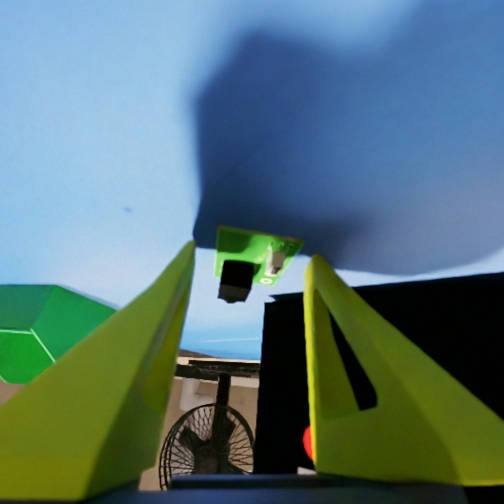

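>>> execute_actions(actions=[{"rows":[[-1.125,1.706,0.93,-0.86,0,-0.88,0,0.52,1.739,0.97,-0.785,0.21,-2.0,0],[-1.125,1.706,0.93,-0.86,0,-0.88,-0.05,0.52,1.739,0.97,-0.785,0.21,-2.0,-0.05],[-1.125,1.706,0.93,-0.86,0,-0.88,-0.1,0.52,1.739,0.97,-0.785,0.21,-2.0,-0.1],[-1.125,1.706,0.93,-0.86,0,-0.88,-0.15,0.52,1.739,0.97,-0.785,0.21,-2.0,-0.15],[-1.125,1.706,0.93,-0.86,0,-0.88,-0.2,0.52,1.739,0.97,-0.785,0.21,-2.0,-0.2],[-1.125,1.706,0.93,-0.86,0,-0.88,-0.25,0.52,1.739,0.97,-0.785,0.21,-2.0,-0.25],[-1.125,1.706,0.93,-0.86,0,-0.88,-0.3,0.52,1.739,0.97,-0.785,0.21,-2.0,-0.3],[-1.125,1.706,0.93,-0.86,0,-0.88,-0.33,0.52,1.739,0.97,-0.785,0.21,-2.0,-0.33],[-1.125,1.706,0.93,-0.86,0,-0.88,-0.36,0.52,1.739,0.97,-0.785,0.21,-2.0,-0.36],[-1.125,1.706,0.93,-0.86,0,-0.88,-0.39,0.52,1.739,0.97,-0.785,0.21,-2.0,-0.4]]}], pictures=false)

Scene clock: 52.17 s of 6800.00 s.
left_arm: end_effector_position=(+0.1984, +0.1173, +0.0135) grip_measured=-0.366 end_effector_quat_wxyz=(-0.010, +0.028, +1.000, +0.001) | right_arm: end_effector_position=(+0.2664, -0.2164, +0.0185) grip_measured=-0.397 end_effector_quat_wxyz=(+0.041, +0.923, -0.370, +0.100)
Joint positions: left_arm=[-1.121  1.688  0.957 -0.853  0.015 -0.886  0.03 ] | right_arm=[ 0.524  1.716  0.992 -0.761  0.199 -1.993  0.028]
Joint velocities: left_arm=[-0.007 -0.012  0.002  0.022  0.007 -0.007  0.   ] | right_arm=[-0.007 -0.012  0.002 -0.037  0.037 -0.022  0.001]
Steps of this call (steps 1 to 15: the robot went on to your last target; steps 16 to 47: nothing new was sent; steps 48 to 62: all 15 steps of this action). Readings (joint positions):
48: left_arm=[-1.120 1.688 0.957 -0.858 0.011 -0.887] | right_arm=[0.524 1.716 0.992 -0.786 0.207 -1.992]
49: left_arm=[-1.120 1.688 0.957 -0.854 0.015 -0.886] | right_arm=[0.524 1.716 0.992 -0.781 0.204 -1.992]
51: left_arm=[-1.121 1.688 0.957 -0.853 0.015 -0.886] | right_arm=[0.524 1.716 0.992 -0.772 0.199 -1.993]
55: left_arm=[-1.121 1.688 0.957 -0.853 0.015 -0.886] | right_arm=[0.524 1.716 0.992 -0.763 0.195 -1.993]
62: the state above

>>> execute_actions(actions=[{"rows":[[-1.125,1.64,1.03,-0.95,0,-0.88,-0.39,0.52,1.739,0.97,-0.76,0.21,-2.0,-0.4]]}])

Scene clock: 53.20 s of 6800.00 s.
left_arm: end_effector_position=(+0.1999, +0.1152, +0.0335) grip_measured=-0.366 end_effector_quat_wxyz=(-0.008, +0.028, +1.000, -0.003) | right_arm: end_effector_position=(+0.2665, -0.2163, +0.0186) grip_measured=-0.397 end_effector_quat_wxyz=(+0.041, +0.922, -0.371, +0.100)
Joint positions: left_arm=[-1.121  1.654  1.008 -0.929  0.015 -0.886  0.03 ] | right_arm=[ 0.524  1.716  0.992 -0.761  0.199 -1.993  0.028]
Joint velocities: left_arm=[-0.002 -0.022  0.002 -0.11  -0.139 -0.022 -0.   ] | right_arm=[-0.017 -0.007 -0.007 -0.037 -0.022  0.037 -0.   ]
Steps of this call (steps 1 to 15: the robot went on to your last target; step 16: nothing new was sent; steps 17 to 31: all 15 steps of this action). Readings (joint positions):
17: left_arm=[-1.121 1.686 0.964 -0.864 0.015 -0.886] | right_arm=[0.524 1.716 0.992 -0.761 0.199 -1.993]
18: left_arm=[-1.121 1.683 0.974 -0.882 0.015 -0.886] | right_arm=[0.524 1.716 0.992 -0.761 0.199 -1.993]
20: left_arm=[-1.121 1.669 0.992 -0.901 0.015 -0.886] | right_arm=[0.524 1.716 0.992 -0.761 0.199 -1.993]
24: left_arm=[-1.121 1.654 1.008 -0.914 0.015 -0.886] | right_arm=[0.524 1.716 0.992 -0.761 0.199 -1.993]
31: the state above
camera_calibration (this result's frames):
cam_left_wrist: T_world_to_cam=[[0.197189, -0.978351, -0.0628125, 0.0834932], [-0.799425, -0.197552, 0.567356, 0.189648], [-0.567482, -0.0616624, -0.821074, 0.276156], [0, 0, 0, 1]] pos_world=[0.291859, 0.136179, 0.124391]
cam_right_wrist: T_world_to_cam=[[0.554124, 0.832091, -0.0238909, 0.0314574], [0.416992, -0.252624, 0.873097, -0.173458], [0.720461, -0.493767, -0.48696, -0.187542], [0, 0, 0, 1]] pos_world=[0.190016, -0.162597, 0.0608722]

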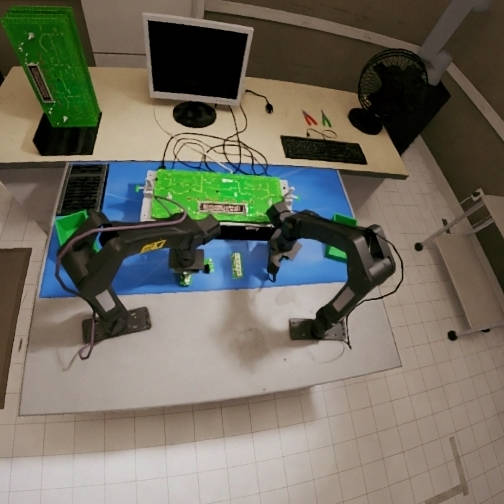

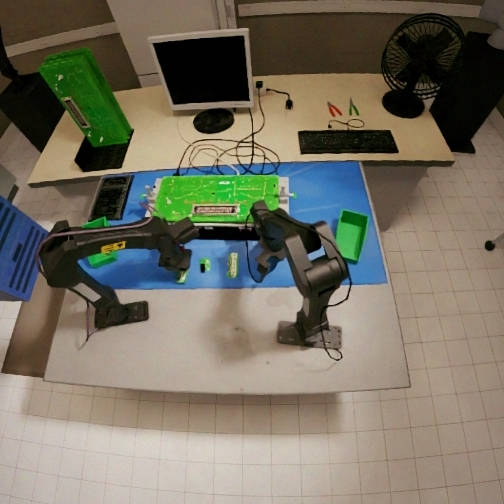

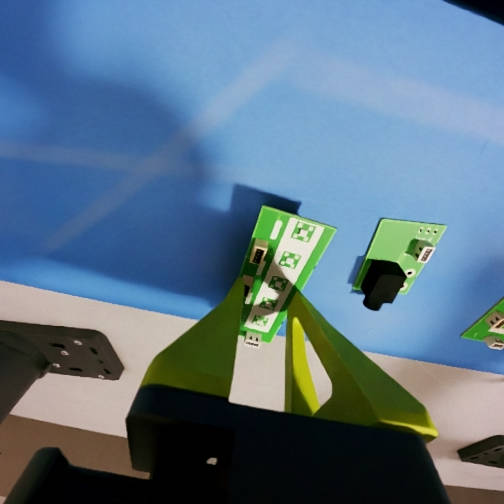

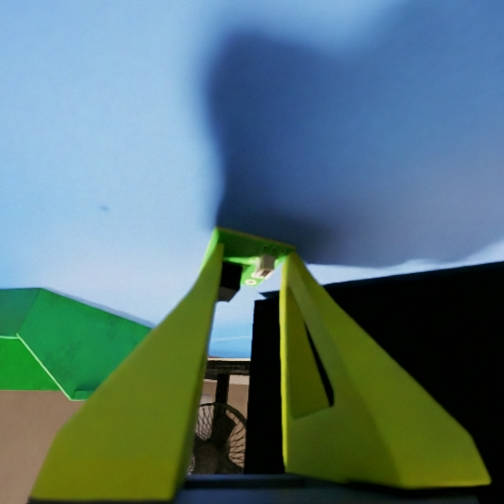

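>>> execute_actions(actions=[{"rows":[[-1.125,1.6,1.08,-1.06,0,-0.88,-0.4,0.52,1.73,0.98,-0.76,0.21,-2.0,-0.43],[-1.125,1.6,1.08,-1.06,0,-0.88,-0.4,0.52,1.73,0.98,-0.76,0.21,-2.0,-0.45],[-1.125,1.6,1.08,-1.06,0,-0.88,-0.4,0.52,1.73,0.98,-0.76,0.21,-2.0,-0.47],[-1.125,1.6,1.08,-1.06,0,-0.88,-0.4,0.52,1.73,0.98,-0.76,0.21,-2.0,-0.5],[-1.125,1.53,1.15,-1.2,0,-0.88,-0.4,0.52,1.73,0.98,-0.76,0.21,-2.0,-0.5],[-1.125,1.53,1.15,-1.2,0,-0.88,-0.4,0.52,1.73,0.98,-0.76,0.21,-2.0,-0.5],[-1.125,1.53,1.15,-1.2,0,-0.88,-0.4,0.52,1.73,0.98,-0.76,0.21,-2.0,-0.5],[-1.125,1.53,1.15,-1.2,0,-0.88,-0.4,0.52,1.73,0.98,-0.76,0.21,-2.0,-0.5],[-1.125,1.4,1.2,-1.36,0,-0.88,-0.4,0.52,1.73,0.98,-0.76,0.21,-2.0,-0.5]]}], pictures=false)

Scene clock: 55.30 s of 6800.00 s.
left_arm: end_effector_position=(+0.1840, +0.1376, +0.1403) grip_measured=-0.366 end_effector_quat_wxyz=(+0.019, +0.029, +0.999, -0.036) | right_arm: end_effector_position=(+0.2681, -0.2162, +0.0188) grip_measured=-0.497 end_effector_quat_wxyz=(+0.040, +0.922, -0.371, +0.103)
Joint positions: left_arm=[-1.121  1.392  1.19  -1.288  0.014 -0.885  0.03 ] | right_arm=[ 0.524  1.716  0.992 -0.754  0.202 -1.993  0.024]
Joint velocities: left_arm=[ 0.007 -0.046 -0.002 -0.388 -0.007 -0.051 -0.001] | right_arm=[-0.002 -0.017  0.002 -0.022 -0.022  0.007 -0.001]
Steps of this call (steps 1 to 15: the robot went on to your last target; steps 16 to 48: nothing new was sent; steps 49 to 63: all 15 steps of this action). Readings (joint positions):
49: left_arm=[-1.121 1.653 1.013 -0.945 0.015 -0.886] | right_arm=[0.524 1.716 0.992 -0.760 0.199 -1.993]
50: left_arm=[-1.121 1.648 1.023 -0.968 0.015 -0.886] | right_arm=[0.524 1.716 0.992 -0.758 0.200 -1.993]
52: left_arm=[-1.121 1.631 1.042 -0.996 0.015 -0.886] | right_arm=[0.524 1.716 0.992 -0.756 0.201 -1.993]
56: left_arm=[-1.121 1.562 1.112 -1.102 0.015 -0.886] | right_arm=[0.524 1.716 0.992 -0.754 0.202 -1.993]
63: the state above

>>> execute_actions(actions=[{"rows":[[0.27,1.4,1.2,-1.36,0,0.17,-0.4,0.52,1.65,1.05,-0.88,0.21,-2.0,-0.5]]}], pictures=false)

>>> execute_actions(actions=[{"rows":[[0.27,1.4,1.2,-1.36,0,0.17,-0.4,0.52,1.65,1.05,-0.88,0.21,-2.0,0.3]],"steps":8}], pictures=false)

>>> execute_actions(actions=[{"rows":[[0.27,1.55,1.33,-1.34,0,0.17,-0.4,0.52,1.65,1.05,-0.88,0.21,-2.0,0.3],[0.27,1.55,1.33,-1.34,0,0.17,-0.4,0.52,1.65,1.05,-0.88,0.21,-2.0,0.3],[0.27,1.55,1.33,-1.34,0,0.17,-0.4,0.52,1.65,1.05,-0.88,0.21,-2.0,0.3],[0.27,1.55,1.33,-1.34,0,0.17,-0.4,0.52,1.65,1.05,-0.88,0.21,-2.0,0.3],[0.27,1.68,1.45,-1.325,0,0.17,-0.4,0.52,1.65,1.05,-0.88,0.21,-2.0,0.3]]}])

Scene clock: 57.40 s of 6800.00 s.
left_arm: end_effector_position=(+0.2713, +0.3598, +0.1391) grip_measured=-0.366 end_effector_quat_wxyz=(+0.012, -0.001, +1.000, -0.002) | right_arm: end_effector_position=(+0.2624, -0.2189, +0.0401) grip_measured=-0.498 end_effector_quat_wxyz=(+0.044, +0.922, -0.370, +0.100)
Joint positions: left_arm=[-0.077  1.394  1.19  -1.343  0.007  0.099  0.03 ] | right_arm=[ 0.524  1.666  1.03  -0.853  0.204 -1.993  0.024]
Joint velocities: left_arm=[ 2.068 -0.007  0.002 -0.022 -0.037  0.447  0.001] | right_arm=[-0.007  0.012  0.007  0.007 -0.007  0.051  0.001]
Steps of this call (steps 1 to 30: the robot went on to your last target; steps 31 to 48: nothing new was sent; steps 49 to 63: all 15 steps of this action). Readings (joint positions):
49: left_arm=[-1.096 1.394 1.190 -1.343 0.025 -0.810] | right_arm=[0.524 1.712 0.998 -0.765 0.202 -1.993]
50: left_arm=[-1.037 1.394 1.190 -1.343 0.031 -0.709] | right_arm=[0.524 1.704 1.005 -0.785 0.202 -1.993]
52: left_arm=[-0.890 1.394 1.190 -1.343 0.026 -0.512] | right_arm=[0.524 1.682 1.018 -0.813 0.203 -1.993]
56: left_arm=[-0.594 1.394 1.190 -1.343 0.015 -0.145] | right_arm=[0.524 1.666 1.030 -0.835 0.204 -1.993]
63: the state above

Scene clock: 57.67 s of 6800.00 s.
left_arm: end_effector_position=(+0.2470, +0.4407, +0.1391) grip_measured=-0.366 end_effector_quat_wxyz=(+0.008, -0.153, +0.988, +0.008) | right_arm: end_effector_position=(+0.2617, -0.2192, +0.0401) grip_measured=+0.298 end_effector_quat_wxyz=(+0.046, +0.923, -0.370, +0.099)
Joint positions: left_arm=[ 0.277  1.394  1.19  -1.346 -0.011  0.149  0.03 ] | right_arm=[ 0.524  1.666  1.03  -0.856  0.204 -1.993  0.061]
Joint velocities: left_arm=[-0.051  0.012 -0.012 -0.022  0.081  0.066 -0.   ] | right_arm=[-0.007  0.007  0.002  0.007  0.051 -0.007  0.001]
Steps of this call (steps 1 to 8: all 8 steps of this action). Readings (joint positions):
1: left_arm=[-0.003 1.394 1.190 -1.343 0.006 0.112] | right_arm=[0.524 1.666 1.030 -0.854 0.204 -1.993]
2: left_arm=[0.071 1.394 1.190 -1.343 0.005 0.123] | right_arm=[0.524 1.666 1.030 -0.854 0.204 -1.993]
4: left_arm=[0.209 1.394 1.190 -1.343 -0.001 0.136] | right_arm=[0.524 1.666 1.030 -0.855 0.204 -1.993]
8: the state above

Scene clock: 58.17 s of 6800.00 s.
left_arm: end_effector_position=(+0.3074, +0.4689, +0.1247) grip_measured=-0.366 end_effector_quat_wxyz=(-0.012, -0.146, +0.989, -0.001) | right_arm: end_effector_position=(+0.2616, -0.2193, +0.0401) grip_measured=+0.298 end_effector_quat_wxyz=(+0.046, +0.923, -0.370, +0.099)
Joint positions: left_arm=[ 0.277  1.689  1.418 -1.323 -0.005  0.162  0.03 ] | right_arm=[ 0.524  1.666  1.03  -0.856  0.204 -1.993  0.061]
Joint velocities: left_arm=[ 0.012 -0.002 -0.002 -0.022 -0.051  0.051 -0.   ] | right_arm=[ 0.022 -0.007  0.007 -0.022 -0.037 -0.051  0.001]
Steps of this call (steps 1 to 15: all 15 steps of this action). Readings (joint positions):
1: left_arm=[0.277 1.413 1.208 -1.361 -0.009 0.152] | right_arm=[0.524 1.666 1.030 -0.856 0.204 -1.993]
2: left_arm=[0.277 1.449 1.246 -1.377 -0.008 0.154] | right_arm=[0.524 1.666 1.030 -0.856 0.204 -1.993]
4: left_arm=[0.277 1.516 1.297 -1.355 -0.007 0.157] | right_arm=[0.524 1.666 1.030 -0.856 0.204 -1.993]
8: left_arm=[0.277 1.663 1.412 -1.336 -0.006 0.160] | right_arm=[0.524 1.666 1.030 -0.856 0.204 -1.993]
15: the state above
camera_calibration (this result's frames):
cam_left_wrist: T_world_to_cam=[[0.518745, -0.851892, -0.0720027, 0.257083], [-0.678172, -0.461313, 0.572078, 0.379532], [-0.520564, -0.247932, -0.817033, 0.506277], [0, 0, 0, 1]] pos_world=[0.387578, 0.519612, 0.215034]
cam_right_wrist: T_world_to_cam=[[0.554266, 0.831669, -0.0333993, 0.0373861], [0.422135, -0.246295, 0.872434, -0.190838], [0.717351, -0.497659, -0.487589, -0.174969], [0, 0, 0, 1]] pos_world=[0.185352, -0.165171, 0.0824294]

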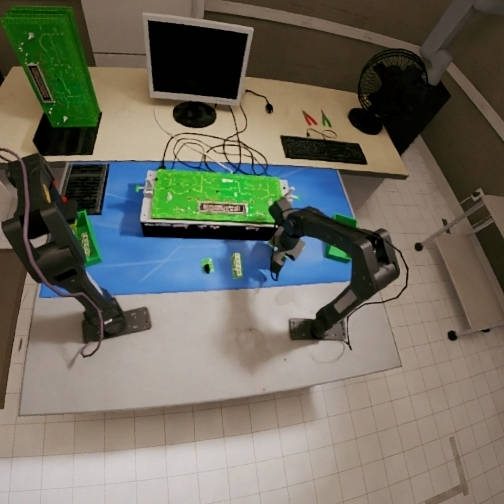

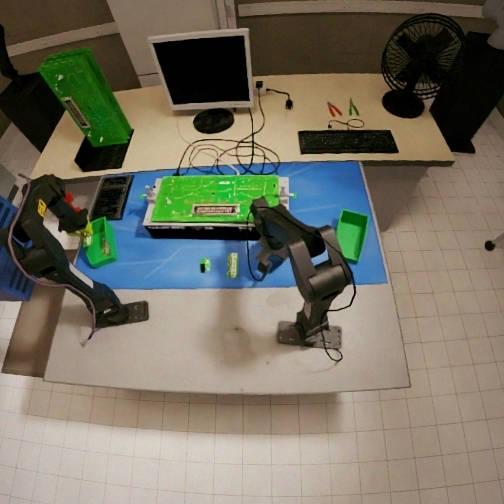

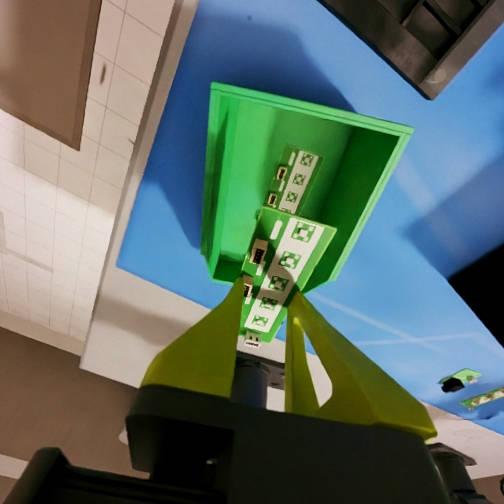

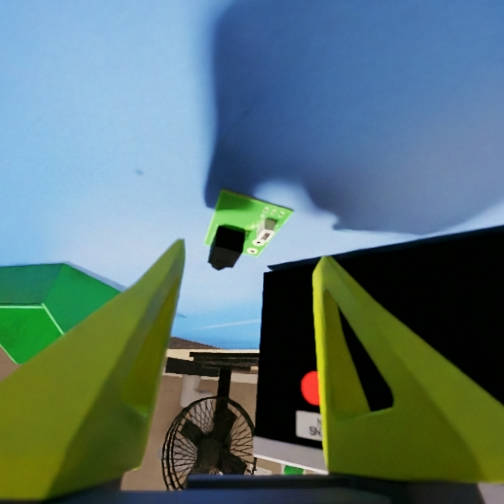

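>>> execute_actions(actions=[{"rows":[[0.27,1.70,1.36,-1.22,0,0.17,-0.4,0.437,1.625,1.01,-0.815,0.21,-1.86,-0.35],[0.27,1.70,1.36,-1.22,0,0.17,-0.4,0.437,1.625,1.01,-0.815,0.21,-1.86,-0.35],[0.27,1.70,1.36,-1.22,0,0.17,-0.4,0.437,1.625,1.01,-0.815,0.21,-1.86,-0.35],[0.27,1.70,1.36,-1.22,0,0.17,-0.4,0.437,1.625,1.01,-0.815,0.21,-1.86,-0.35],[0.27,1.72,1.26,-1.1,0,0.17,-0.4,0.437,1.625,1.01,-0.815,0.21,-1.86,-0.35],[0.27,1.72,1.26,-1.1,0,0.17,-0.4,0.437,1.625,1.01,-0.815,0.21,-1.86,-0.35],[0.27,1.72,1.26,-1.1,0,0.17,-0.4,0.437,1.625,1.01,-0.815,0.21,-1.86,-0.35],[0.27,1.72,1.26,-1.1,0,0.17,-0.4,0.437,1.625,1.01,-0.815,0.21,-1.86,-0.35],[0.27,1.745,1.14,-0.94,0,0.17,-0.4,0.437,1.625,1.01,-0.815,0.21,-1.86,-0.35]]}], pictures=false)

>>> execute_actions(actions=[{"steps":10}], pictures=false)

>>> execute_actions(actions=[{"rows":[[0.27,1.745,1.14,-0.94,0,0.17,-0.15,0.437,1.625,1.01,-0.815,0.21,-1.86,-0.35]],"steps":8}])

Scene clock: 62.33 s of 6800.00 s.
left_arm: end_effector_position=(+0.2986, +0.4645, +0.0389) grip_measured=-0.366 end_effector_quat_wxyz=(-0.030, -0.146, +0.989, -0.007) | right_arm: end_effector_position=(+0.2714, -0.2442, +0.0427) grip_measured=-0.348 end_effector_quat_wxyz=(+0.034, +0.878, -0.464, +0.113)
Joint positions: left_arm=[ 0.277  1.753  1.142 -1.021 -0.005  0.163  0.03 ] | right_arm=[ 0.437  1.648  1.018 -0.829  0.209 -1.874  0.031]
Joint velocities: left_arm=[ 0.002  0.012 -0.032  0.271  0.022  0.022 -0.   ] | right_arm=[ 0.012 -0.007 -0.012 -0.022 -0.022  0.066  0.001]
Steps of this call (steps 1 to 15: the robot went on to your last target; steps 16 to 90: nothing new was sent; then 0.67 s passed at rest; steps 91 to 105: all 15 steps of this action). Readings (joint positions):
91: left_arm=[0.277 1.689 1.412 -1.313 -0.005 0.163] | right_arm=[0.516 1.664 1.028 -0.852 0.200 -1.975]
92: left_arm=[0.277 1.689 1.403 -1.298 -0.005 0.163] | right_arm=[0.497 1.660 1.023 -0.845 0.199 -1.954]
94: left_arm=[0.277 1.692 1.383 -1.276 -0.005 0.163] | right_arm=[0.455 1.652 1.018 -0.840 0.203 -1.923]
98: left_arm=[0.277 1.707 1.291 -1.184 -0.005 0.163] | right_arm=[0.437 1.648 1.018 -0.833 0.209 -1.891]
105: the state above

Scene clock: 62.67 s of 6800.00 s.
left_arm: end_effector_position=(+0.3106, +0.4704, +0.0382) grip_measured=-0.366 end_effector_quat_wxyz=(-0.004, -0.146, +0.989, +0.001) | right_arm: end_effector_position=(+0.2715, -0.2442, +0.0428) grip_measured=-0.348 end_effector_quat_wxyz=(+0.034, +0.877, -0.466, +0.113)
Joint positions: left_arm=[ 0.277  1.753  1.142 -0.967 -0.005  0.163  0.03 ] | right_arm=[ 0.437  1.648  1.018 -0.829  0.209 -1.87   0.031]
Joint velocities: left_arm=[ 0.002 -0.012  0.002  0.081 -0.022 -0.022 -0.   ] | right_arm=[-0.012 -0.002 -0.012 -0.022 -0.007  0.051  0.   ]
Steps of this call (steps 1 to 10: the robot went on to your last target). Readings (joint positions):
1: left_arm=[0.277 1.753 1.142 -1.012 -0.005 0.163] | right_arm=[0.437 1.648 1.018 -0.829 0.209 -1.873]
2: left_arm=[0.277 1.753 1.142 -1.001 -0.005 0.163] | right_arm=[0.437 1.648 1.018 -0.829 0.209 -1.873]
4: left_arm=[0.277 1.753 1.142 -0.985 -0.005 0.163] | right_arm=[0.437 1.648 1.018 -0.829 0.209 -1.871]
8: left_arm=[0.277 1.753 1.142 -0.970 -0.005 0.163] | right_arm=[0.437 1.648 1.018 -0.829 0.209 -1.871]
10: the state above

Scene clock: 62.93 s of 6800.00 s.
left_arm: end_effector_position=(+0.3115, +0.4707, +0.0382) grip_measured=-0.153 end_effector_quat_wxyz=(-0.002, -0.146, +0.989, +0.002) | right_arm: end_effector_position=(+0.2716, -0.2441, +0.0428) grip_measured=-0.348 end_effector_quat_wxyz=(+0.034, +0.877, -0.466, +0.113)
Joint positions: left_arm=[ 0.277  1.753  1.142 -0.963 -0.004  0.163  0.04 ] | right_arm=[ 0.437  1.648  1.018 -0.828  0.209 -1.87   0.031]
Joint velocities: left_arm=[ 0.007  0.007 -0.002  0.022 -0.022 -0.081  0.   ] | right_arm=[ 0.002  0.002 -0.002 -0.051  0.007  0.051  0.001]
Steps of this call (steps 1 to 8: all 8 steps of this action). Readings (joint positions):
1: left_arm=[0.277 1.753 1.142 -0.966 -0.004 0.163] | right_arm=[0.437 1.648 1.018 -0.829 0.209 -1.870]
2: left_arm=[0.277 1.753 1.142 -0.965 -0.004 0.163] | right_arm=[0.437 1.648 1.018 -0.829 0.209 -1.870]
4: left_arm=[0.277 1.753 1.142 -0.964 -0.004 0.163] | right_arm=[0.437 1.648 1.018 -0.829 0.209 -1.870]
8: the state above
camera_calibration (this result's frames):
cam_left_wrist: T_world_to_cam=[[0.519339, -0.851739, -0.069485, 0.249956], [-0.688379, -0.465138, 0.55658, 0.438208], [-0.506381, -0.241222, -0.827883, 0.431026], [0, 0, 0, 1]] pos_world=[0.390104, 0.520698, 0.13031]
cam_right_wrist: T_world_to_cam=[[0.71361, 0.700248, 0.0203112, -0.0250065], [0.313881, -0.345522, 0.88436, -0.198885], [0.62629, -0.624713, -0.466363, -0.20038], [0, 0, 0, 1]] pos_world=[0.205767, -0.176388, 0.0829443]

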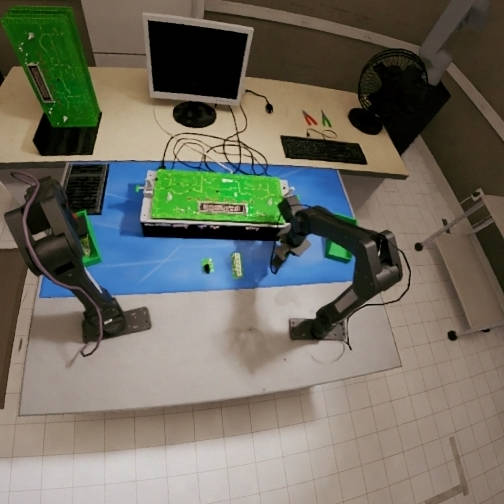

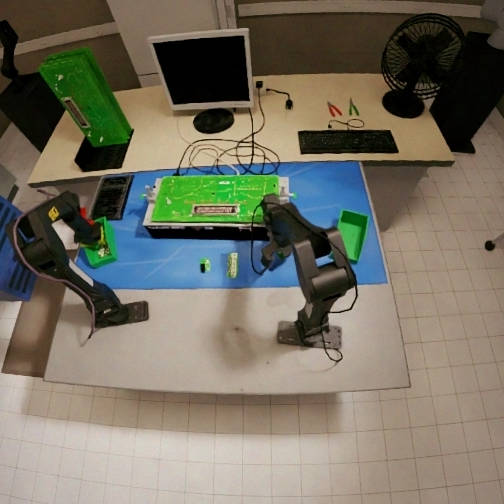

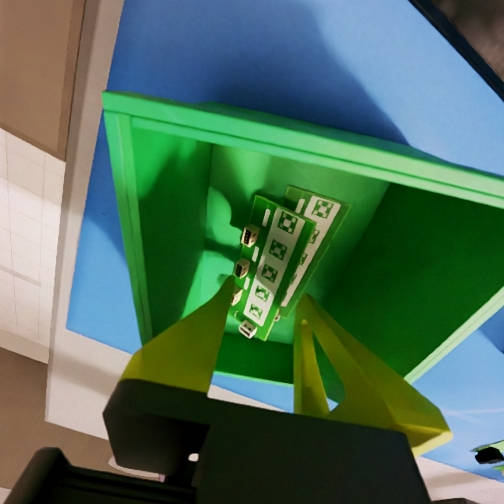

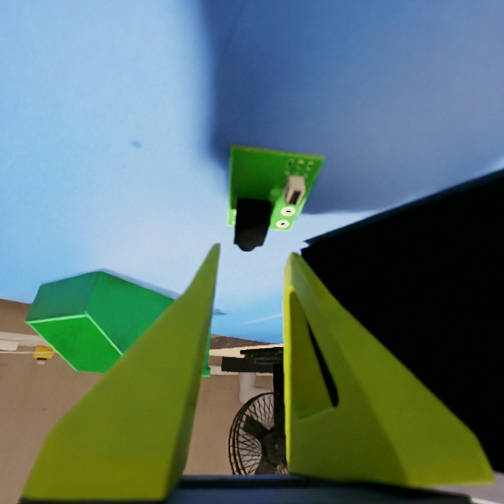

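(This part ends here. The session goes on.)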